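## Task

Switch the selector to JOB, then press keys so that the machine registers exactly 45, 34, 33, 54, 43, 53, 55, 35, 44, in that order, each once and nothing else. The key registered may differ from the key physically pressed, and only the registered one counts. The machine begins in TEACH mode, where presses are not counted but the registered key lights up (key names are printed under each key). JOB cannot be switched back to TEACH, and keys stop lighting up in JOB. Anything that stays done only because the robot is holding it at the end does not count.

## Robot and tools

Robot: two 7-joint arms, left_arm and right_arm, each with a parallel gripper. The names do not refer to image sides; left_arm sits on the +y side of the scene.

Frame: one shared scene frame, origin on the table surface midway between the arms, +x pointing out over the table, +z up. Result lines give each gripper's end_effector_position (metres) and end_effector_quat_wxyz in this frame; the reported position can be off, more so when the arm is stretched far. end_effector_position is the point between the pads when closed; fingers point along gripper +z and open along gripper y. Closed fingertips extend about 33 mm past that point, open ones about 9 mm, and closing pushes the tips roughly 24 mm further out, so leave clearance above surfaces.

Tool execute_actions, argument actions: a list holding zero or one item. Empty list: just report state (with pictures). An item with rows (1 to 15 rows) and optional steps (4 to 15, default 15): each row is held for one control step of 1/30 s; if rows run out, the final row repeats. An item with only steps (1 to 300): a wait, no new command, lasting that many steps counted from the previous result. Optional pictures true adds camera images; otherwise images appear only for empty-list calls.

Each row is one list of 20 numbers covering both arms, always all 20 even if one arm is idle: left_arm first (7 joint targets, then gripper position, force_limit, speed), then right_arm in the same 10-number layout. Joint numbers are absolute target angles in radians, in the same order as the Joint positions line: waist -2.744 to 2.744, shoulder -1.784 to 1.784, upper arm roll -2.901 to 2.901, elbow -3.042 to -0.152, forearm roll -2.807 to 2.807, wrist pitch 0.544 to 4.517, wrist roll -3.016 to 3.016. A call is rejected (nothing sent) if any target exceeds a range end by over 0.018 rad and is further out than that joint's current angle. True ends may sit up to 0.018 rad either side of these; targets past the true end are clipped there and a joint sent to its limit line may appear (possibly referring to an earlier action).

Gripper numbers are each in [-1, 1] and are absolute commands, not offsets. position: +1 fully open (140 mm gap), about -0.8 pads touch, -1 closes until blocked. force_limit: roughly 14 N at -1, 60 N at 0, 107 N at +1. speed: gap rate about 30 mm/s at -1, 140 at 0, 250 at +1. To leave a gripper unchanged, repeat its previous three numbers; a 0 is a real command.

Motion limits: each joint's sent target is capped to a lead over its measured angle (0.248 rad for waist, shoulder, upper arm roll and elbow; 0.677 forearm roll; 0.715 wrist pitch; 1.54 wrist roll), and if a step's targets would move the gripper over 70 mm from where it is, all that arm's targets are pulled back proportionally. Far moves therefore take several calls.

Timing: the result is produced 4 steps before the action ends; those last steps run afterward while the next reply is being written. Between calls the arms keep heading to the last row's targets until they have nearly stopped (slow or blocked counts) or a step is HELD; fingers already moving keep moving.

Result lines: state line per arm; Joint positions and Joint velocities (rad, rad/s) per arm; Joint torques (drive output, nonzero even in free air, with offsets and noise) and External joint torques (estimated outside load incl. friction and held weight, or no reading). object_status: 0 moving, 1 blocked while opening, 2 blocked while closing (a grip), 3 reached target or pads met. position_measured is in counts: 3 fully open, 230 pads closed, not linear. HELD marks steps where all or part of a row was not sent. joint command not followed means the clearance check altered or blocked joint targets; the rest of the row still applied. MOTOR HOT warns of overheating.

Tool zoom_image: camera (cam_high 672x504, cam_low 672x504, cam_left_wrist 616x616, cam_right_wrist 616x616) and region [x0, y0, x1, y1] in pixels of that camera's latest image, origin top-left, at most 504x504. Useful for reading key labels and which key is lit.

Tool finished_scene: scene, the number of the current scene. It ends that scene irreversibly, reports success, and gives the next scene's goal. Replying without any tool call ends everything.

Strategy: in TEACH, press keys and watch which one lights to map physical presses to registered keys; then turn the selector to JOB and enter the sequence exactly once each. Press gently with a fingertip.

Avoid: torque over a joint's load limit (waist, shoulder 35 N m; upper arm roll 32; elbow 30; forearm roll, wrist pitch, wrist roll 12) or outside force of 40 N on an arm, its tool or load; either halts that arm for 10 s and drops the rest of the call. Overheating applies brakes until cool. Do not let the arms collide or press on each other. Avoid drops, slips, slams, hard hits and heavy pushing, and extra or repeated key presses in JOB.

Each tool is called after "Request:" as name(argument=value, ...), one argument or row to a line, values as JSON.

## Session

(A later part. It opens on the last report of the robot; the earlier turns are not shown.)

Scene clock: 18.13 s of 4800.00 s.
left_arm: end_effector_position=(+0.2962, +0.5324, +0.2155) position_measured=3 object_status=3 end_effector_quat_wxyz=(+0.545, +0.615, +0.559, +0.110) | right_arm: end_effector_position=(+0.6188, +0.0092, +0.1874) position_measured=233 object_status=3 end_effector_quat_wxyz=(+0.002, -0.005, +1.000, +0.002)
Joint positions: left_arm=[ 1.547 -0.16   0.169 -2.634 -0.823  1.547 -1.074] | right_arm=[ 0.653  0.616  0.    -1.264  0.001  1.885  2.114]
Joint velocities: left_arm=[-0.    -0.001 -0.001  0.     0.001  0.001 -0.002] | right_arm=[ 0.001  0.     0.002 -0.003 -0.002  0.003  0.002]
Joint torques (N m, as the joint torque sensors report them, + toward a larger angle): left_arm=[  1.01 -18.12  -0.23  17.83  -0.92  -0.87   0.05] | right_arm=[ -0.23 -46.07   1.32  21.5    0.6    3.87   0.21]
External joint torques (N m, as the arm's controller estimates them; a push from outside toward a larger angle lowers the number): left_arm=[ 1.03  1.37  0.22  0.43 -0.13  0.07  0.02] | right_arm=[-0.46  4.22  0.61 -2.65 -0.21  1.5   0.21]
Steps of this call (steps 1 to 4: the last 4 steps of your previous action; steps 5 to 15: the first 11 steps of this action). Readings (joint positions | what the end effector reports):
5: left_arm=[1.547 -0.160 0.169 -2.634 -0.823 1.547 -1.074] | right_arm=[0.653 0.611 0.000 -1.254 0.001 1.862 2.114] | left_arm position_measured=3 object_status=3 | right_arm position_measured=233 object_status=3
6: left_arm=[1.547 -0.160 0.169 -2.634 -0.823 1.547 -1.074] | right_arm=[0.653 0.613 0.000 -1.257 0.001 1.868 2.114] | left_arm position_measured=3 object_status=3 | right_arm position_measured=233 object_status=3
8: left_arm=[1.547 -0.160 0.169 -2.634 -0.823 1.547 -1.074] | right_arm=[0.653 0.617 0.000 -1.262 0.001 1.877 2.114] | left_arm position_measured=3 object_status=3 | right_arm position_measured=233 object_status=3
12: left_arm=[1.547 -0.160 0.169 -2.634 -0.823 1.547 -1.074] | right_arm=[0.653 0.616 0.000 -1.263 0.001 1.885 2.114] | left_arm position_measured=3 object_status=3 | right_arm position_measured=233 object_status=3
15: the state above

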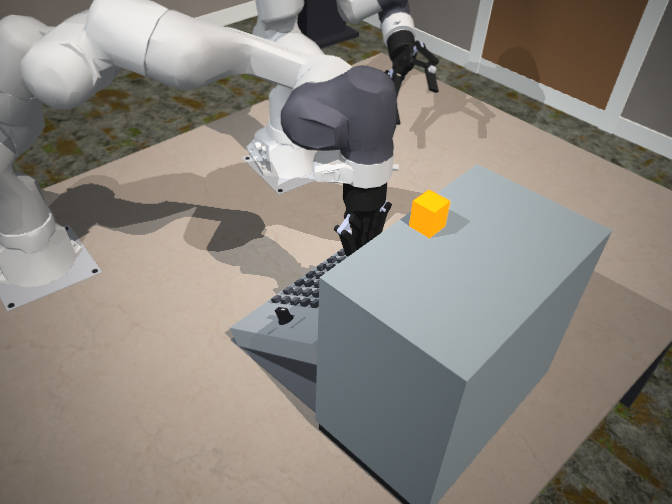

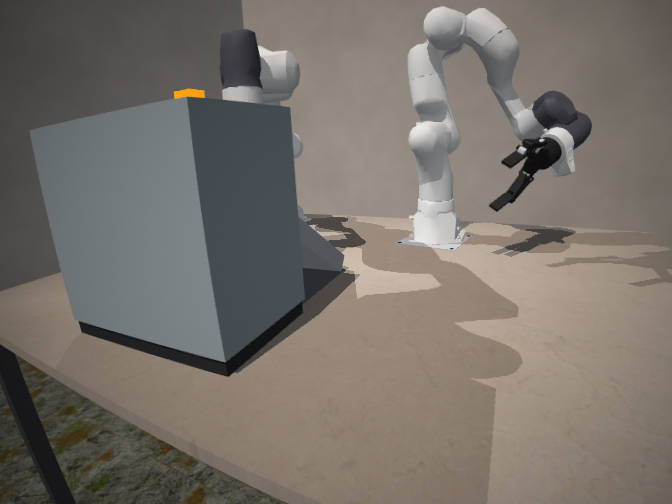

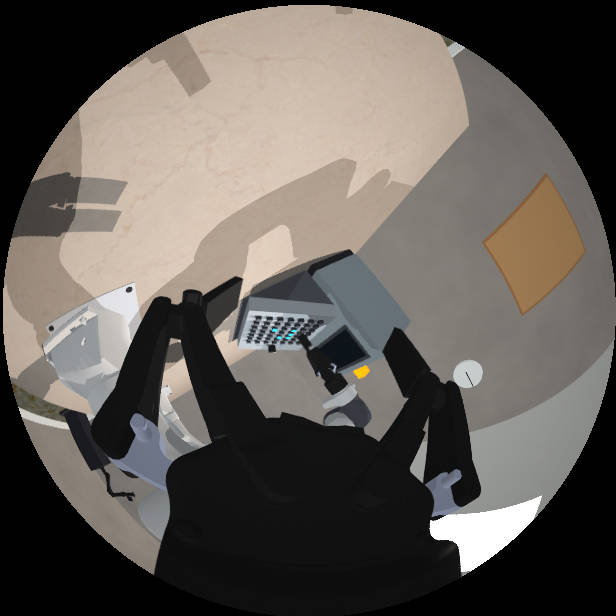

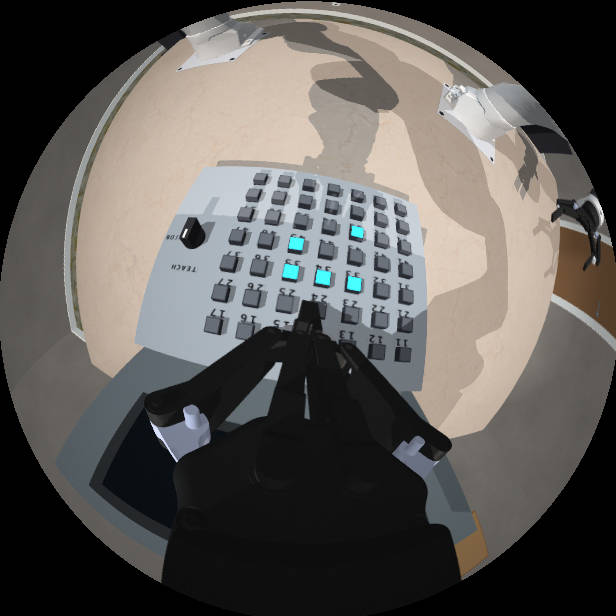

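Request:
execute_actions(
  actions=[
    {"rows":[[1.547,-0.16,0.169,-2.634,-0.823,1.547,-1.074,1,0,0,0.653,0.58,0,-1.22,0,1.80,2.12,-1,0,1]],"steps":12},
  ],
)

Request:
execute_actions(
  actions=[
    {"rows":[[1.547,-0.16,0.169,-2.634,-0.823,1.547,-1.074,1,0,0,0.648,0.42,0,-1.54,0,1.96,2.12,-1,0,1]],"steps":15},
  ],
)

Request:
execute_actions(
  actions=[
    {"rows":[[1.547,-0.16,0.169,-2.634,-0.823,1.547,-1.074,1,0,0,0.648,0.443,0,-1.587,0,2.03,2.12,-1,0,1]],"steps":15},
  ],
)

Request:
execute_actions(
  actions=[
    {"rows":[[1.547,-0.16,0.169,-2.634,-0.823,1.547,-1.074,1,0,0,0.648,0.456,0,-1.607,0,2.063,2.12,-1,0,1]],"steps":15},
  ],
  pictures=true,
)

Scene clock: 18.63 s of 4800.00 s.
left_arm: end_effector_position=(+0.2962, +0.5324, +0.2155) position_measured=3 object_status=3 end_effector_quat_wxyz=(+0.545, +0.615, +0.559, +0.110) | right_arm: end_effector_position=(+0.6184, +0.0089, +0.2326) position_measured=233 object_status=3 end_effector_quat_wxyz=(+0.011, -0.005, +1.000, +0.007)
Joint positions: left_arm=[ 1.547 -0.16   0.169 -2.634 -0.823  1.547 -1.074] | right_arm=[ 0.653  0.575  0.    -1.219  0.001  1.821  2.115]
Joint velocities: left_arm=[-0.001  0.     0.002 -0.002 -0.    -0.     0.001] | right_arm=[-0.001 -0.035 -0.001  0.03  -0.    -0.098  0.   ]
Joint torques (N m, as the joint torque sensors report them, + toward a larger angle): left_arm=[  0.85 -17.98   0.    18.2   -0.85  -0.9    0.03] | right_arm=[ -0.31 -46.48   1.34  23.47   0.63   1.84   0.22]
External joint torques (N m, as the arm's controller estimates them; a push from outside toward a larger angle lowers the number): left_arm=[ 0.87  1.49  0.44  0.87 -0.06  0.04  0.  ] | right_arm=[-0.32 -2.82  0.85  2.25 -0.13 -0.27  0.22]
Steps of this call (steps 1 to 4: the last 4 steps of your previous action; steps 5 to 7: the robot went on to your last target; steps 8 to 15: the first 8 steps of this action). Readings (joint positions | what the end effector reports):
8: left_arm=[1.547 -0.160 0.169 -2.634 -0.823 1.547 -1.074] | right_arm=[0.653 0.615 0.000 -1.257 0.001 1.871 2.115] | left_arm position_measured=3 object_status=3 | right_arm position_measured=233 object_status=3
9: left_arm=[1.547 -0.160 0.169 -2.634 -0.823 1.547 -1.074] | right_arm=[0.653 0.609 0.000 -1.248 0.001 1.858 2.115] | left_arm position_measured=3 object_status=3 | right_arm position_measured=233 object_status=3
11: left_arm=[1.547 -0.160 0.169 -2.634 -0.823 1.547 -1.074] | right_arm=[0.653 0.593 0.000 -1.233 0.001 1.840 2.115] | left_arm position_measured=3 object_status=3 | right_arm position_measured=233 object_status=3
15: the state above

Scene clock: 19.13 s of 4800.00 s.
left_arm: end_effector_position=(+0.2962, +0.5324, +0.2155) position_measured=3 object_status=3 end_effector_quat_wxyz=(+0.545, +0.615, +0.559, +0.110) | right_arm: end_effector_position=(+0.5714, -0.0226, +0.1976) position_measured=233 object_status=3 end_effector_quat_wxyz=(-0.009, -0.003, +1.000, -0.005)
Joint positions: left_arm=[ 1.547 -0.16   0.169 -2.634 -0.823  1.547 -1.074] | right_arm=[ 0.65   0.424  0.    -1.535  0.001  1.94   2.115]
Joint velocities: left_arm=[-0.     0.    -0.001 -0.001 -0.001 -0.     0.   ] | right_arm=[ 0.002 -0.026  0.001 -0.048  0.001  0.106 -0.001]
Joint torques (N m, as the joint torque sensors report them, + toward a larger angle): left_arm=[  0.71 -17.9    0.12  18.06  -0.89  -0.91   0.  ] | right_arm=[ -1.37 -48.53   1.47  25.02   0.56   2.88   0.18]
External joint torques (N m, as the arm's controller estimates them; a push from outside toward a larger angle lowers the number): left_arm=[ 0.76  1.57  0.6   0.69 -0.1   0.03 -0.03] | right_arm=[-1.61 -2.26  0.88  0.23 -0.25  0.44  0.18]
Steps of this call (steps 1 to 4: the last 4 steps of your previous action; steps 5 to 15: the first 11 steps of this action). Readings (joint positions | what the end effector reports):
5: left_arm=[1.547 -0.160 0.169 -2.634 -0.823 1.547 -1.074] | right_arm=[0.653 0.542 0.000 -1.288 0.001 1.839 2.115] | left_arm position_measured=3 object_status=3 | right_arm position_measured=233 object_status=3
6: left_arm=[1.547 -0.160 0.169 -2.634 -0.823 1.547 -1.074] | right_arm=[0.652 0.499 0.000 -1.366 0.001 1.860 2.115] | left_arm position_measured=3 object_status=3 | right_arm position_measured=233 object_status=3
8: left_arm=[1.547 -0.160 0.169 -2.634 -0.823 1.547 -1.074] | right_arm=[0.651 0.451 0.000 -1.462 0.001 1.890 2.115] | left_arm position_measured=3 object_status=3 | right_arm position_measured=233 object_status=3
12: left_arm=[1.547 -0.160 0.169 -2.634 -0.823 1.547 -1.074] | right_arm=[0.650 0.428 0.000 -1.525 0.001 1.926 2.115] | left_arm position_measured=3 object_status=3 | right_arm position_measured=233 object_status=3
15: the state above

Scene clock: 19.63 s of 4800.00 s.
left_arm: end_effector_position=(+0.2962, +0.5324, +0.2155) position_measured=3 object_status=3 end_effector_quat_wxyz=(+0.545, +0.615, +0.559, +0.110) | right_arm: end_effector_position=(+0.5722, -0.0223, +0.1662) position_measured=233 object_status=3 end_effector_quat_wxyz=(-0.007, -0.003, +1.000, -0.003)
Joint positions: left_arm=[ 1.547 -0.16   0.169 -2.634 -0.823  1.547 -1.074] | right_arm=[ 0.65   0.445  0.    -1.587  0.001  2.017  2.115]
Joint velocities: left_arm=[-0.     0.001 -0.001 -0.001  0.     0.    -0.001] | right_arm=[-0.    -0.021 -0.    -0.001 -0.001  0.049 -0.001]
Joint torques (N m, as the joint torque sensors report them, + toward a larger angle): left_arm=[  0.7  -18.64  -0.26  17.96  -0.88  -0.88  -0.01] | right_arm=[ -1.13 -47.97   1.45  24.48   0.56   3.32   0.22]
External joint torques (N m, as the arm's controller estimates them; a push from outside toward a larger angle lowers the number): left_arm=[ 0.71  0.84  0.18  0.56 -0.08  0.06 -0.04] | right_arm=[-1.02 -2.33  1.11  0.54 -0.2   0.98  0.22]
Steps of this call (steps 1 to 4: the last 4 steps of your previous action; steps 5 to 15: the first 11 steps of this action). Readings (joint positions | what the end effector reports):
5: left_arm=[1.547 -0.160 0.169 -2.634 -0.823 1.547 -1.074] | right_arm=[0.650 0.420 0.000 -1.547 0.001 1.964 2.115] | left_arm position_measured=3 object_status=3 | right_arm position_measured=233 object_status=3
6: left_arm=[1.547 -0.160 0.169 -2.634 -0.823 1.547 -1.074] | right_arm=[0.650 0.423 0.000 -1.557 0.001 1.976 2.115] | left_arm position_measured=3 object_status=3 | right_arm position_measured=233 object_status=3
8: left_arm=[1.547 -0.160 0.169 -2.634 -0.823 1.547 -1.074] | right_arm=[0.650 0.434 0.000 -1.573 0.001 1.993 2.115] | left_arm position_measured=3 object_status=3 | right_arm position_measured=233 object_status=3
12: left_arm=[1.547 -0.160 0.169 -2.634 -0.823 1.547 -1.074] | right_arm=[0.650 0.446 0.000 -1.586 0.001 2.011 2.115] | left_arm position_measured=3 object_status=3 | right_arm position_measured=233 object_status=3
15: the state above

Scene clock: 20.13 s of 4800.00 s.
left_arm: end_effector_position=(+0.2962, +0.5324, +0.2155) position_measured=3 object_status=3 end_effector_quat_wxyz=(+0.545, +0.615, +0.559, +0.110) | right_arm: end_effector_position=(+0.5746, -0.0207, +0.1656) position_measured=233 object_status=3 end_effector_quat_wxyz=(+0.000, -0.003, +1.000, +0.001)
Joint positions: left_arm=[ 1.547 -0.16   0.169 -2.634 -0.823  1.547 -1.074] | right_arm=[ 0.65   0.44   0.    -1.6    0.001  2.041  2.115]
Joint velocities: left_arm=[ 0.001  0.    -0.001 -0.    -0.    -0.    -0.002] | right_arm=[ 0.    -0.001 -0.001 -0.004  0.001  0.003  0.001]
Joint torques (N m, as the joint torque sensors report them, + toward a larger angle): left_arm=[  1.3  -18.34  -0.38  17.89  -0.83  -0.95   0.01] | right_arm=[ -1.25 -36.52   1.16  19.91   0.54   5.93   0.19]
External joint torques (N m, as the arm's controller estimates them; a push from outside toward a larger angle lowers the number): left_arm=[ 1.3   1.15  0.05  0.48 -0.03 -0.02 -0.02] | right_arm=[-1.29  9.09  0.71 -4.   -0.22  3.51  0.19]
Steps of this call (steps 1 to 4: the last 4 steps of your previous action; steps 5 to 15: the first 11 steps of this action). Readings (joint positions | what the end effector reports):
5: left_arm=[1.547 -0.160 0.169 -2.634 -0.823 1.547 -1.074] | right_arm=[0.650 0.443 0.000 -1.590 0.001 2.028 2.115] | left_arm position_measured=3 object_status=3 | right_arm position_measured=233 object_status=3
6: left_arm=[1.547 -0.160 0.169 -2.634 -0.823 1.547 -1.074] | right_arm=[0.650 0.444 0.000 -1.593 0.001 2.034 2.115] | left_arm position_measured=3 object_status=3 | right_arm position_measured=233 object_status=3
8: left_arm=[1.547 -0.160 0.169 -2.634 -0.823 1.547 -1.074] | right_arm=[0.650 0.441 0.000 -1.597 0.001 2.037 2.115] | left_arm position_measured=3 object_status=3 | right_arm position_measured=233 object_status=3
12: left_arm=[1.547 -0.160 0.169 -2.634 -0.823 1.547 -1.074] | right_arm=[0.650 0.440 0.000 -1.599 0.001 2.040 2.115] | left_arm position_measured=3 object_status=3 | right_arm position_measured=233 object_status=3
15: the state above

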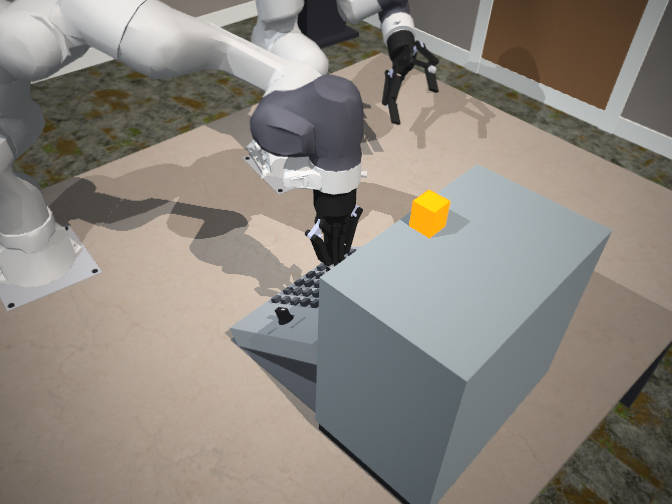

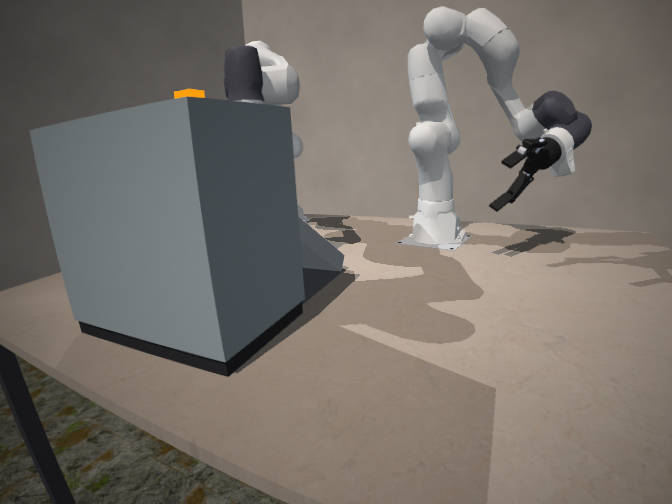

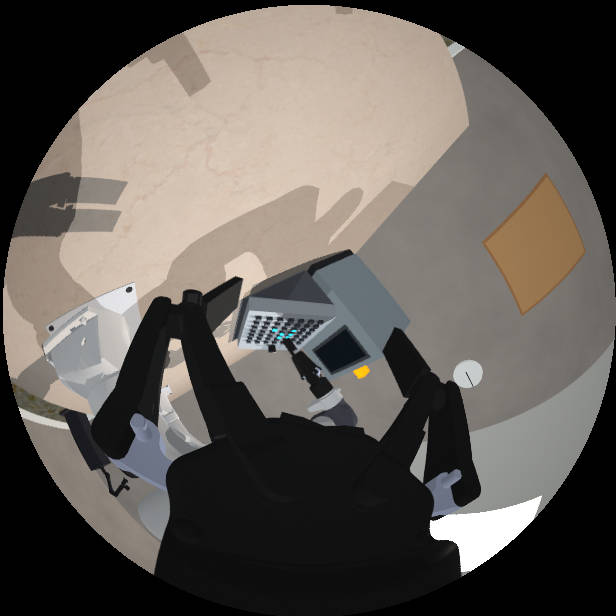

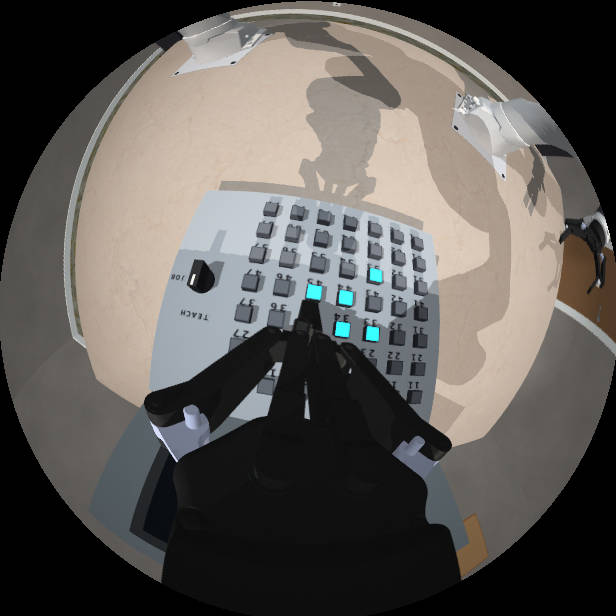

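Request:
execute_actions(
  actions=[
    {"rows":[[1.547,-0.16,0.169,-2.634,-0.823,1.547,-1.074,1,0,0,0.648,0.42,0,-1.54,0,1.96,2.12,-1,0,1]],"steps":12},
  ],
)

Request:
execute_actions(
  actions=[
    {"rows":[[1.547,-0.16,0.169,-2.634,-0.823,1.547,-1.074,1,0,0,0.68,0.485,0,-1.435,0,1.92,2.15,-1,0,1]],"steps":15},
  ],
)

Request:
execute_actions(
  actions=[
    {"rows":[[1.547,-0.16,0.169,-2.634,-0.823,1.547,-1.074,1,0,0,0.68,0.503,0,-1.467,0,1.97,2.15,-1,0,1]],"steps":15},
  ],
)

Request:
execute_actions(
  actions=[
    {"rows":[[1.547,-0.16,0.169,-2.634,-0.823,1.547,-1.074,1,0,0,0.68,0.515,0,-1.485,0,2.0,2.15,-1,0,1]],"steps":15},
  ],
  pictures=true,
)

Scene clock: 20.73 s of 4800.00 s.
left_arm: end_effector_position=(+0.2962, +0.5324, +0.2155) position_measured=3 object_status=3 end_effector_quat_wxyz=(+0.545, +0.615, +0.559, +0.110) | right_arm: end_effector_position=(+0.5814, -0.0165, +0.2044) position_measured=233 object_status=3 end_effector_quat_wxyz=(+0.010, -0.003, +1.000, +0.007)
Joint positions: left_arm=[ 1.547 -0.16   0.169 -2.634 -0.823  1.547 -1.074] | right_arm=[ 0.65   0.416  0.    -1.541  0.001  1.979  2.115]
Joint velocities: left_arm=[ 0.    -0.    -0.     0.     0.    -0.001 -0.001] | right_arm=[-0.    -0.012  0.001  0.031 -0.    -0.094  0.   ]
Joint torques (N m, as the joint torque sensors report them, + toward a larger angle): left_arm=[  0.66 -18.01  -0.11  18.07  -0.8   -0.92  -0.03] | right_arm=[ -1.29 -43.36   1.29  24.47   0.56   1.85   0.18]
External joint torques (N m, as the arm's controller estimates them; a push from outside toward a larger angle lowers the number): left_arm=[ 0.65  1.49  0.32  0.68 -0.01  0.01 -0.06] | right_arm=[-1.35 -2.37  0.87  2.63 -0.19 -0.31  0.18]
Steps of this call (steps 1 to 4: the last 4 steps of your previous action; steps 5 to 10: the robot went on to your last target; steps 11 to 18: the first 8 steps of this action). Readings (joint positions | what the end effector reports):
11: left_arm=[1.547 -0.160 0.169 -2.634 -0.823 1.547 -1.074] | right_arm=[0.650 0.441 0.000 -1.589 0.001 2.026 2.115] | left_arm position_measured=3 object_status=3 | right_arm position_measured=233 object_status=3
12: left_arm=[1.547 -0.160 0.169 -2.634 -0.823 1.547 -1.074] | right_arm=[0.650 0.439 0.000 -1.575 0.001 2.014 2.115] | left_arm position_measured=3 object_status=3 | right_arm position_measured=233 object_status=3
14: left_arm=[1.547 -0.160 0.169 -2.634 -0.823 1.547 -1.074] | right_arm=[0.650 0.428 0.000 -1.556 0.001 1.997 2.115] | left_arm position_measured=3 object_status=3 | right_arm position_measured=233 object_status=3
18: the state above

Scene clock: 21.23 s of 4800.00 s.
left_arm: end_effector_position=(+0.2962, +0.5324, +0.2155) position_measured=3 object_status=3 end_effector_quat_wxyz=(+0.545, +0.615, +0.559, +0.110) | right_arm: end_effector_position=(+0.5816, +0.0081, +0.2014) position_measured=233 object_status=3 end_effector_quat_wxyz=(+0.002, -0.008, +1.000, +0.002)
Joint positions: left_arm=[ 1.547 -0.16   0.169 -2.634 -0.823  1.547 -1.074] | right_arm=[ 0.68   0.484  0.    -1.438  0.001  1.928  2.136]
Joint velocities: left_arm=[ 0.    -0.001  0.     0.001 -0.001  0.    -0.001] | right_arm=[ 0.    -0.001  0.002  0.018 -0.    -0.033  0.03 ]
Joint torques (N m, as the joint torque sensors report them, + toward a larger angle): left_arm=[  0.59 -18.24  -0.26  17.74  -0.89  -0.93   0.  ] | right_arm=[ -0.23 -48.55   1.32  26.41   0.62   2.16   0.2 ]
External joint torques (N m, as the arm's controller estimates them; a push from outside toward a larger angle lowers the number): left_arm=[ 0.59  1.22  0.17  0.34 -0.1   0.   -0.03] | right_arm=[-0.38 -1.19  0.75  2.09 -0.19 -0.27  0.2 ]
Steps of this call (steps 1 to 4: the last 4 steps of your previous action; steps 5 to 15: the first 11 steps of this action). Readings (joint positions | what the end effector reports):
5: left_arm=[1.547 -0.160 0.169 -2.634 -0.823 1.547 -1.074] | right_arm=[0.654 0.433 -0.002 -1.513 0.001 1.960 2.118] | left_arm position_measured=3 object_status=3 | right_arm position_measured=233 object_status=3
6: left_arm=[1.547 -0.160 0.169 -2.634 -0.823 1.547 -1.074] | right_arm=[0.659 0.450 -0.003 -1.486 0.001 1.954 2.121] | left_arm position_measured=3 object_status=3 | right_arm position_measured=233 object_status=3
8: left_arm=[1.547 -0.160 0.169 -2.634 -0.823 1.547 -1.074] | right_arm=[0.670 0.470 -0.002 -1.458 0.001 1.945 2.125] | left_arm position_measured=3 object_status=3 | right_arm position_measured=233 object_status=3
12: left_arm=[1.547 -0.160 0.169 -2.634 -0.823 1.547 -1.074] | right_arm=[0.680 0.483 0.000 -1.441 0.001 1.932 2.132] | left_arm position_measured=3 object_status=3 | right_arm position_measured=233 object_status=3
15: the state above

Scene clock: 21.73 s of 4800.00 s.
left_arm: end_effector_position=(+0.2962, +0.5324, +0.2155) position_measured=3 object_status=3 end_effector_quat_wxyz=(+0.545, +0.615, +0.559, +0.110) | right_arm: end_effector_position=(+0.5793, +0.0066, +0.1764) position_measured=233 object_status=3 end_effector_quat_wxyz=(-0.004, -0.004, +1.000, -0.002)
Joint positions: left_arm=[ 1.547 -0.16   0.169 -2.634 -0.823  1.547 -1.074] | right_arm=[ 0.68   0.505  0.    -1.467  0.001  1.962  2.143]
Joint velocities: left_arm=[ 0.001  0.    -0.    -0.    -0.001  0.     0.002] | right_arm=[-0.    -0.009 -0.001  0.002  0.     0.033  0.005]
Joint torques (N m, as the joint torque sensors report them, + toward a larger angle): left_arm=[  0.76 -18.04  -0.26  17.98  -0.85  -0.95   0.  ] | right_arm=[ -0.05 -50.16   1.3   24.72   0.59   2.65   0.08]
External joint torques (N m, as the arm's controller estimates them; a push from outside toward a larger angle lowers the number): left_arm=[ 0.75  1.47  0.17  0.55 -0.05 -0.02 -0.03] | right_arm=[-0.11 -2.42  0.78  0.44 -0.2   0.26  0.08]
Steps of this call (steps 1 to 4: the last 4 steps of your previous action; steps 5 to 15: the first 11 steps of this action). Readings (joint positions | what the end effector reports):
5: left_arm=[1.547 -0.160 0.169 -2.634 -0.823 1.547 -1.074] | right_arm=[0.680 0.484 0.000 -1.442 0.001 1.932 2.139] | left_arm position_measured=3 object_status=3 | right_arm position_measured=233 object_status=3
6: left_arm=[1.547 -0.160 0.169 -2.634 -0.823 1.547 -1.074] | right_arm=[0.680 0.487 0.000 -1.448 0.001 1.939 2.140] | left_arm position_measured=3 object_status=3 | right_arm position_measured=233 object_status=3
8: left_arm=[1.547 -0.160 0.169 -2.634 -0.823 1.547 -1.074] | right_arm=[0.680 0.495 0.000 -1.458 0.001 1.949 2.141] | left_arm position_measured=3 object_status=3 | right_arm position_measured=233 object_status=3
12: left_arm=[1.547 -0.160 0.169 -2.634 -0.823 1.547 -1.074] | right_arm=[0.680 0.505 0.000 -1.466 0.001 1.958 2.142] | left_arm position_measured=3 object_status=3 | right_arm position_measured=233 object_status=3
15: the state above

Scene clock: 22.23 s of 4800.00 s.
left_arm: end_effector_position=(+0.2962, +0.5324, +0.2155) position_measured=3 object_status=3 end_effector_quat_wxyz=(+0.545, +0.615, +0.559, +0.110) | right_arm: end_effector_position=(+0.5823, +0.0085, +0.1687) position_measured=233 object_status=3 end_effector_quat_wxyz=(+0.001, -0.003, +1.000, +0.001)
Joint positions: left_arm=[ 1.547 -0.16   0.169 -2.634 -0.823  1.547 -1.074] | right_arm=[ 0.68   0.51   0.    -1.481  0.001  1.994  2.144]
Joint velocities: left_arm=[-0.    -0.    -0.     0.     0.001 -0.001 -0.   ] | right_arm=[-0.     0.001 -0.001 -0.     0.001  0.017  0.001]
Joint torques (N m, as the joint torque sensors report them, + toward a larger angle): left_arm=[  0.59 -18.34  -0.56  18.47  -0.92  -0.87  -0.04] | right_arm=[ -0.14 -46.48   1.31  22.37   0.57   2.86   0.15]
External joint torques (N m, as the arm's controller estimates them; a push from outside toward a larger angle lowers the number): left_arm=[ 0.62  1.18 -0.1   1.02 -0.13  0.06 -0.07] | right_arm=[-0.07  1.27  0.89 -1.79 -0.21  0.46  0.15]
Steps of this call (steps 1 to 4: the last 4 steps of your previous action; steps 5 to 15: the first 11 steps of this action). Readings (joint positions | what the end effector reports):
5: left_arm=[1.547 -0.160 0.169 -2.634 -0.823 1.547 -1.074] | right_arm=[0.680 0.504 0.000 -1.470 0.001 1.971 2.144] | left_arm position_measured=3 object_status=3 | right_arm position_measured=233 object_status=3
6: left_arm=[1.547 -0.160 0.169 -2.634 -0.823 1.547 -1.074] | right_arm=[0.680 0.505 0.000 -1.473 0.001 1.976 2.144] | left_arm position_measured=3 object_status=3 | right_arm position_measured=233 object_status=3
8: left_arm=[1.547 -0.160 0.169 -2.634 -0.823 1.547 -1.074] | right_arm=[0.680 0.510 0.000 -1.478 0.001 1.984 2.144] | left_arm position_measured=3 object_status=3 | right_arm position_measured=233 object_status=3
12: left_arm=[1.547 -0.160 0.169 -2.634 -0.823 1.547 -1.074] | right_arm=[0.680 0.510 0.000 -1.480 0.001 1.992 2.144] | left_arm position_measured=3 object_status=3 | right_arm position_measured=233 object_status=3
15: the state above

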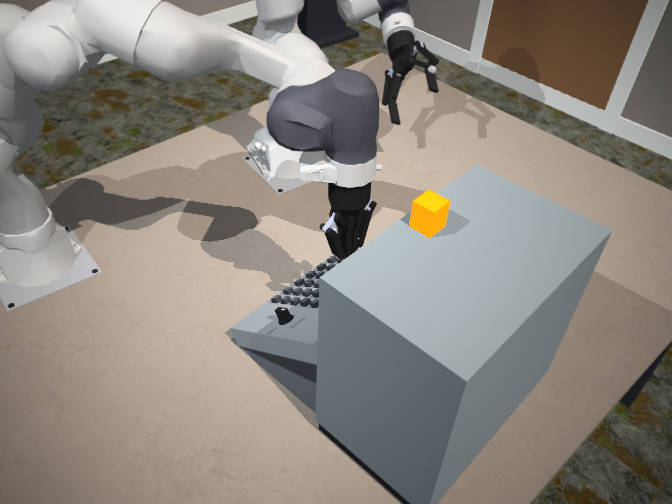

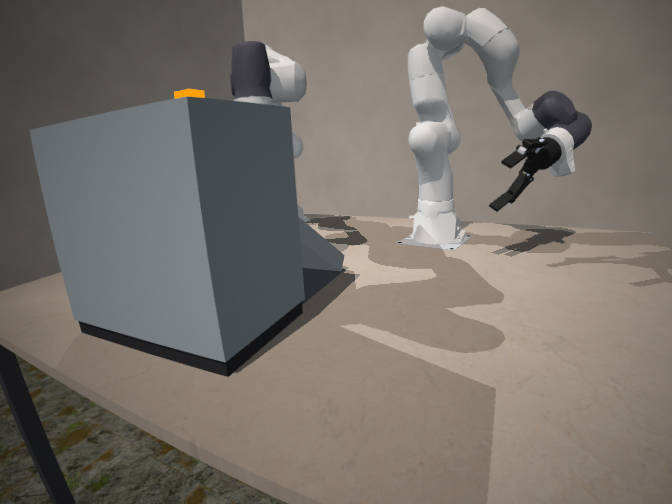

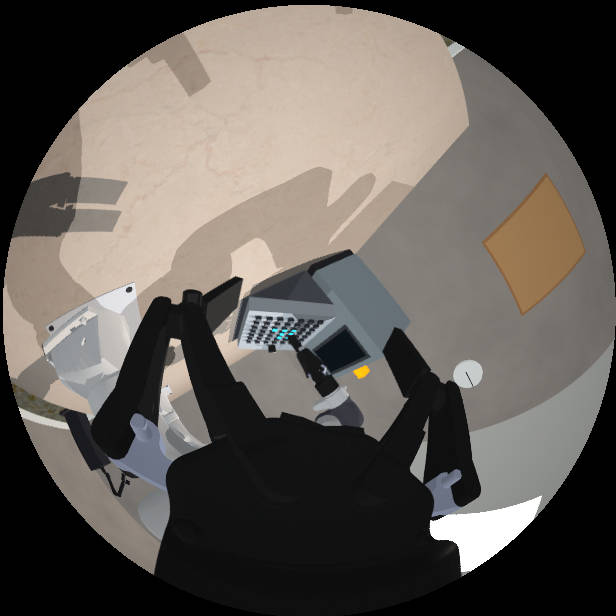

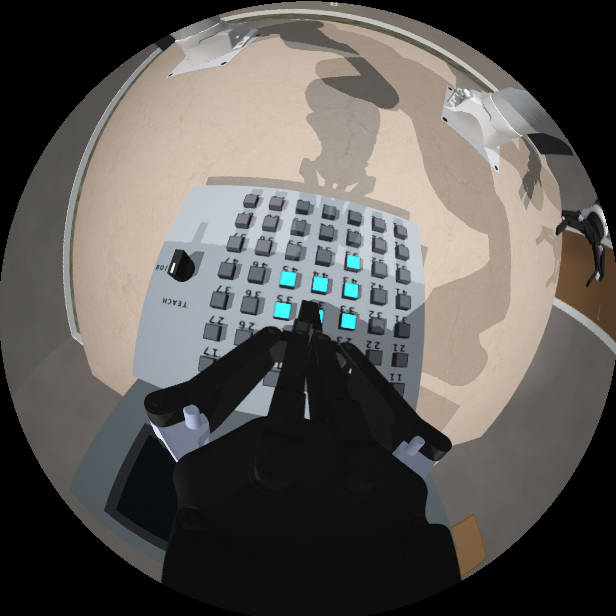

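Request:
execute_actions(
  actions=[
    {"rows":[[1.547,-0.16,0.169,-2.634,-0.823,1.547,-1.074,1,0,0,0.68,0.485,0,-1.435,0,1.92,2.15,-1,0,1]],"steps":12},
  ],
)

Request:
execute_actions(
  actions=[
    {"rows":[[1.547,-0.16,0.169,-2.634,-0.823,1.547,-1.074,1,0,0,0.68,0.355,0,-1.685,0,2.04,2.15,-1,0,1]],"steps":15},
  ],
)

Request:
execute_actions(
  actions=[
    {"rows":[[1.547,-0.16,0.169,-2.634,-0.823,1.547,-1.074,1,0,0,0.68,0.375,0,-1.72,0,2.095,2.15,-1,0,1]],"steps":15},
  ],
)

Request:
execute_actions(
  actions=[
    {"rows":[[1.547,-0.16,0.169,-2.634,-0.823,1.547,-1.074,1,0,0,0.68,0.387,0,-1.743,0,2.13,2.15,-1,0,1]],"steps":15},
  ],
  pictures=true,
)

Scene clock: 22.77 s of 4800.00 s.
left_arm: end_effector_position=(+0.2962, +0.5324, +0.2155) position_measured=3 object_status=3 end_effector_quat_wxyz=(+0.545, +0.615, +0.559, +0.110) | right_arm: end_effector_position=(+0.5858, +0.0109, +0.2061) position_measured=233 object_status=3 end_effector_quat_wxyz=(+0.009, -0.003, +1.000, +0.007)
Joint positions: left_arm=[ 1.547 -0.16   0.169 -2.634 -0.823  1.547 -1.074] | right_arm=[ 0.68   0.481  0.    -1.435  0.001  1.939  2.145]
Joint velocities: left_arm=[ 0.    -0.     0.    -0.001  0.    -0.    -0.001] | right_arm=[ 0.001 -0.019 -0.001  0.028 -0.    -0.088 -0.   ]
Joint torques (N m, as the joint torque sensors report them, + toward a larger angle): left_arm=[  0.76 -18.17  -0.25  18.24  -0.88  -0.95   0.  ] | right_arm=[ -0.06 -45.69   1.22  23.41   0.55   1.91   0.23]
External joint torques (N m, as the arm's controller estimates them; a push from outside toward a larger angle lowers the number): left_arm=[ 0.72  1.37  0.14  0.83 -0.09 -0.02 -0.03] | right_arm=[-0.08 -3.22  0.78  1.63 -0.2  -0.25  0.23]
Steps of this call (steps 1 to 4: the last 4 steps of your previous action; steps 5 to 8: the robot went on to your last target; steps 9 to 16: the first 8 steps of this action). Readings (joint positions | what the end effector reports):
9: left_arm=[1.547 -0.160 0.169 -2.634 -0.823 1.547 -1.074] | right_arm=[0.680 0.511 0.000 -1.473 0.001 1.984 2.144] | left_arm position_measured=3 object_status=3 | right_arm position_measured=233 object_status=3
10: left_arm=[1.547 -0.160 0.169 -2.634 -0.823 1.547 -1.074] | right_arm=[0.680 0.507 0.000 -1.463 0.001 1.972 2.144] | left_arm position_measured=3 object_status=3 | right_arm position_measured=233 object_status=3
12: left_arm=[1.547 -0.160 0.169 -2.634 -0.823 1.547 -1.074] | right_arm=[0.680 0.495 0.000 -1.448 0.001 1.956 2.145] | left_arm position_measured=3 object_status=3 | right_arm position_measured=233 object_status=3
16: the state above

Scene clock: 23.27 s of 4800.00 s.
left_arm: end_effector_position=(+0.2962, +0.5324, +0.2155) position_measured=3 object_status=3 end_effector_quat_wxyz=(+0.545, +0.615, +0.559, +0.110) | right_arm: end_effector_position=(+0.5422, -0.0179, +0.1808) position_measured=233 object_status=3 end_effector_quat_wxyz=(-0.006, -0.003, +1.000, -0.003)
Joint positions: left_arm=[ 1.547 -0.16   0.169 -2.634 -0.823  1.547 -1.074] | right_arm=[ 0.68   0.358  0.    -1.681  0.001  2.025  2.145]
Joint velocities: left_arm=[ 0.002 -0.001 -0.001 -0.    -0.    -0.    -0.   ] | right_arm=[ 0.001 -0.023  0.    -0.031 -0.     0.079 -0.001]
Joint torques (N m, as the joint torque sensors report them, + toward a larger angle): left_arm=[  0.79 -18.09  -0.13  17.66  -0.89  -0.9    0.03] | right_arm=[ -0.13 -44.63   1.21  23.72   0.56   2.84   0.23]
External joint torques (N m, as the arm's controller estimates them; a push from outside toward a larger angle lowers the number): left_arm=[ 0.78  1.43  0.29  0.27 -0.09  0.03  0.  ] | right_arm=[-0.25 -1.73  0.77 -0.11 -0.21  0.48  0.23]
Steps of this call (steps 1 to 4: the last 4 steps of your previous action; steps 5 to 15: the first 11 steps of this action). Readings (joint positions | what the end effector reports):
5: left_arm=[1.547 -0.160 0.169 -2.634 -0.823 1.547 -1.074] | right_arm=[0.680 0.450 0.000 -1.499 0.001 1.954 2.145] | left_arm position_measured=3 object_status=3 | right_arm position_measured=233 object_status=3
6: left_arm=[1.547 -0.160 0.169 -2.634 -0.823 1.547 -1.074] | right_arm=[0.680 0.417 0.000 -1.562 0.001 1.968 2.145] | left_arm position_measured=3 object_status=3 | right_arm position_measured=233 object_status=3
8: left_arm=[1.547 -0.160 0.169 -2.634 -0.823 1.547 -1.074] | right_arm=[0.680 0.383 0.000 -1.632 0.001 1.988 2.145] | left_arm position_measured=3 object_status=3 | right_arm position_measured=233 object_status=3
12: left_arm=[1.547 -0.160 0.169 -2.634 -0.823 1.547 -1.074] | right_arm=[0.680 0.362 0.000 -1.675 0.001 2.014 2.145] | left_arm position_measured=3 object_status=3 | right_arm position_measured=233 object_status=3
15: the state above

Scene clock: 23.77 s of 4800.00 s.
left_arm: end_effector_position=(+0.2962, +0.5324, +0.2155) position_measured=3 object_status=3 end_effector_quat_wxyz=(+0.545, +0.615, +0.559, +0.110) | right_arm: end_effector_position=(+0.5419, -0.0181, +0.1557) position_measured=233 object_status=3 end_effector_quat_wxyz=(-0.005, -0.003, +1.000, -0.003)
Joint positions: left_arm=[ 1.547 -0.16   0.169 -2.634 -0.823  1.547 -1.074] | right_arm=[ 0.68   0.377  0.    -1.72   0.001  2.085  2.145]
Joint velocities: left_arm=[-0.    -0.    -0.002  0.    -0.     0.001 -0.001] | right_arm=[-0.001 -0.007 -0.    -0.    -0.     0.046  0.   ]
Joint torques (N m, as the joint torque sensors report them, + toward a larger angle): left_arm=[  0.93 -18.25  -0.32  17.84  -0.9   -0.93   0.  ] | right_arm=[ -0.01 -46.42   1.37  24.16   0.54   2.73   0.18]
External joint torques (N m, as the arm's controller estimates them; a push from outside toward a larger angle lowers the number): left_arm=[ 0.95  1.23  0.13  0.43 -0.11  0.   -0.03] | right_arm=[ 0.04 -3.13  1.05  0.62 -0.2   0.38  0.18]
Steps of this call (steps 1 to 4: the last 4 steps of your previous action; steps 5 to 15: the first 11 steps of this action). Readings (joint positions | what the end effector reports):
5: left_arm=[1.547 -0.160 0.169 -2.634 -0.823 1.547 -1.074] | right_arm=[0.680 0.356 0.000 -1.689 0.001 2.043 2.145] | left_arm position_measured=3 object_status=3 | right_arm position_measured=233 object_status=3
6: left_arm=[1.547 -0.160 0.169 -2.634 -0.823 1.547 -1.074] | right_arm=[0.680 0.358 0.000 -1.697 0.001 2.053 2.145] | left_arm position_measured=3 object_status=3 | right_arm position_measured=233 object_status=3
8: left_arm=[1.547 -0.160 0.169 -2.634 -0.823 1.547 -1.074] | right_arm=[0.680 0.368 0.000 -1.709 0.001 2.066 2.145] | left_arm position_measured=3 object_status=3 | right_arm position_measured=233 object_status=3
12: left_arm=[1.547 -0.160 0.169 -2.634 -0.823 1.547 -1.074] | right_arm=[0.680 0.377 0.000 -1.719 0.001 2.080 2.145] | left_arm position_measured=3 object_status=3 | right_arm position_measured=233 object_status=3
15: the state above

Scene clock: 24.27 s of 4800.00 s.
left_arm: end_effector_position=(+0.2962, +0.5324, +0.2155) position_measured=3 object_status=3 end_effector_quat_wxyz=(+0.545, +0.615, +0.559, +0.110) | right_arm: end_effector_position=(+0.5418, -0.0181, +0.1449) position_measured=233 object_status=3 end_effector_quat_wxyz=(-0.003, -0.003, +1.000, -0.001)
Joint positions: left_arm=[ 1.547 -0.16   0.169 -2.634 -0.823  1.547 -1.074] | right_arm=[ 0.68   0.383  0.    -1.74   0.001  2.118  2.145]
Joint velocities: left_arm=[-0.    -0.001  0.001  0.     0.001  0.     0.001] | right_arm=[-0.    -0.002 -0.001 -0.004 -0.     0.004  0.001]
Joint torques (N m, as the joint torque sensors report them, + toward a larger angle): left_arm=[  1.21 -18.04  -0.39  18.24  -0.91  -0.94   0.05] | right_arm=[ -0.06 -42.35   1.14  22.26   0.5    4.28   0.17]
External joint torques (N m, as the arm's controller estimates them; a push from outside toward a larger angle lowers the number): left_arm=[ 1.2   1.44  0.04  0.81 -0.11 -0.02  0.02] | right_arm=[ 0.07  1.19  0.89 -1.24 -0.23  1.84  0.17]
Steps of this call (steps 1 to 4: the last 4 steps of your previous action; steps 5 to 15: the first 11 steps of this action). Readings (joint positions | what the end effector reports):
5: left_arm=[1.547 -0.160 0.169 -2.634 -0.823 1.547 -1.074] | right_arm=[0.680 0.376 0.000 -1.723 0.001 2.097 2.145] | left_arm position_measured=3 object_status=3 | right_arm position_measured=233 object_status=3
6: left_arm=[1.547 -0.160 0.169 -2.634 -0.823 1.547 -1.074] | right_arm=[0.680 0.377 0.000 -1.728 0.001 2.103 2.145] | left_arm position_measured=3 object_status=3 | right_arm position_measured=233 object_status=3
8: left_arm=[1.547 -0.160 0.169 -2.634 -0.823 1.547 -1.074] | right_arm=[0.680 0.382 0.000 -1.736 0.001 2.111 2.145] | left_arm position_measured=3 object_status=3 | right_arm position_measured=233 object_status=3
12: left_arm=[1.547 -0.160 0.169 -2.634 -0.823 1.547 -1.074] | right_arm=[0.680 0.383 0.000 -1.740 0.001 2.117 2.145] | left_arm position_measured=3 object_status=3 | right_arm position_measured=233 object_status=3
15: the state above

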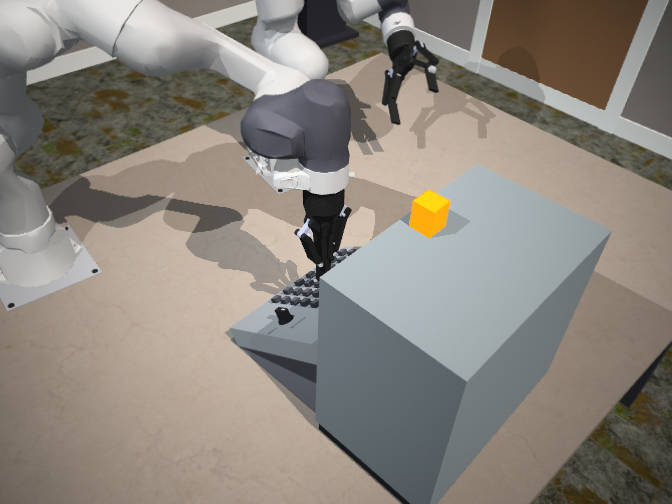

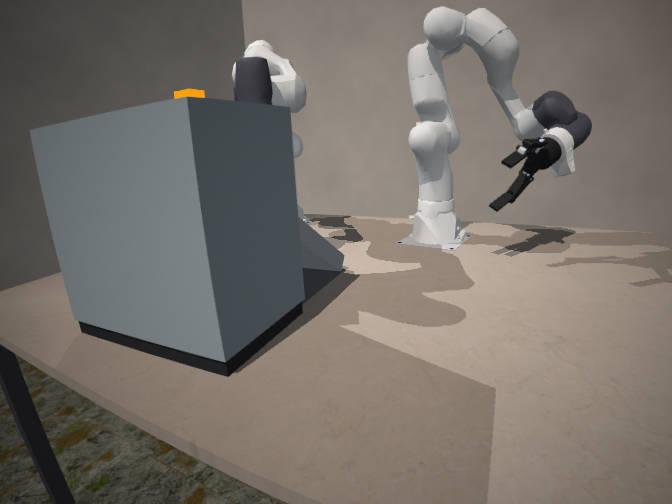

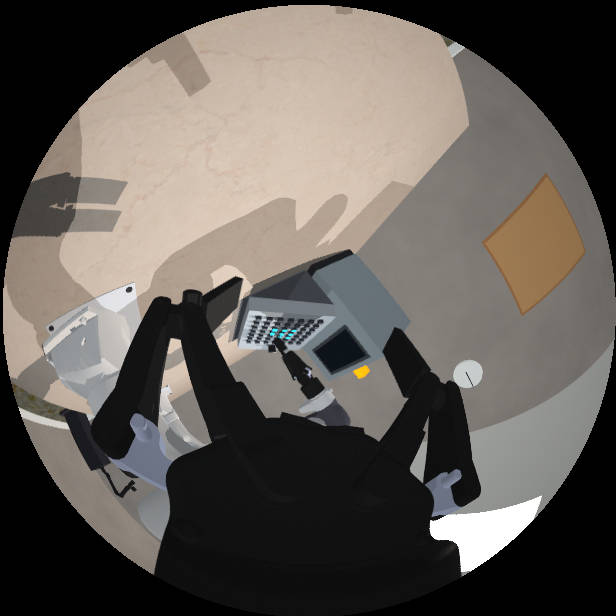

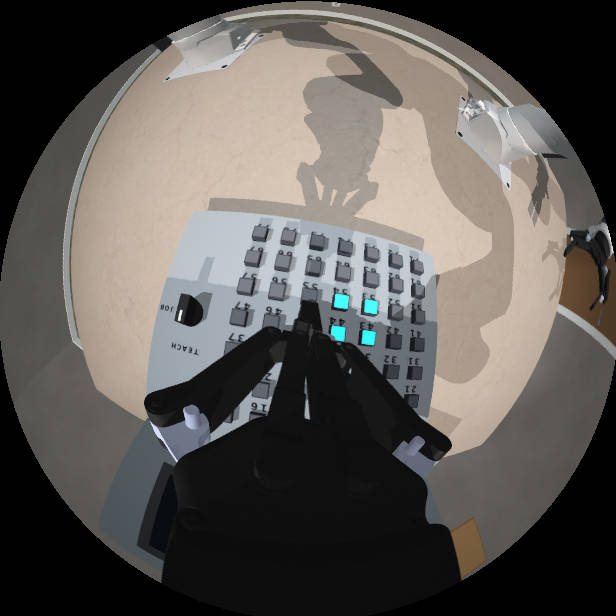

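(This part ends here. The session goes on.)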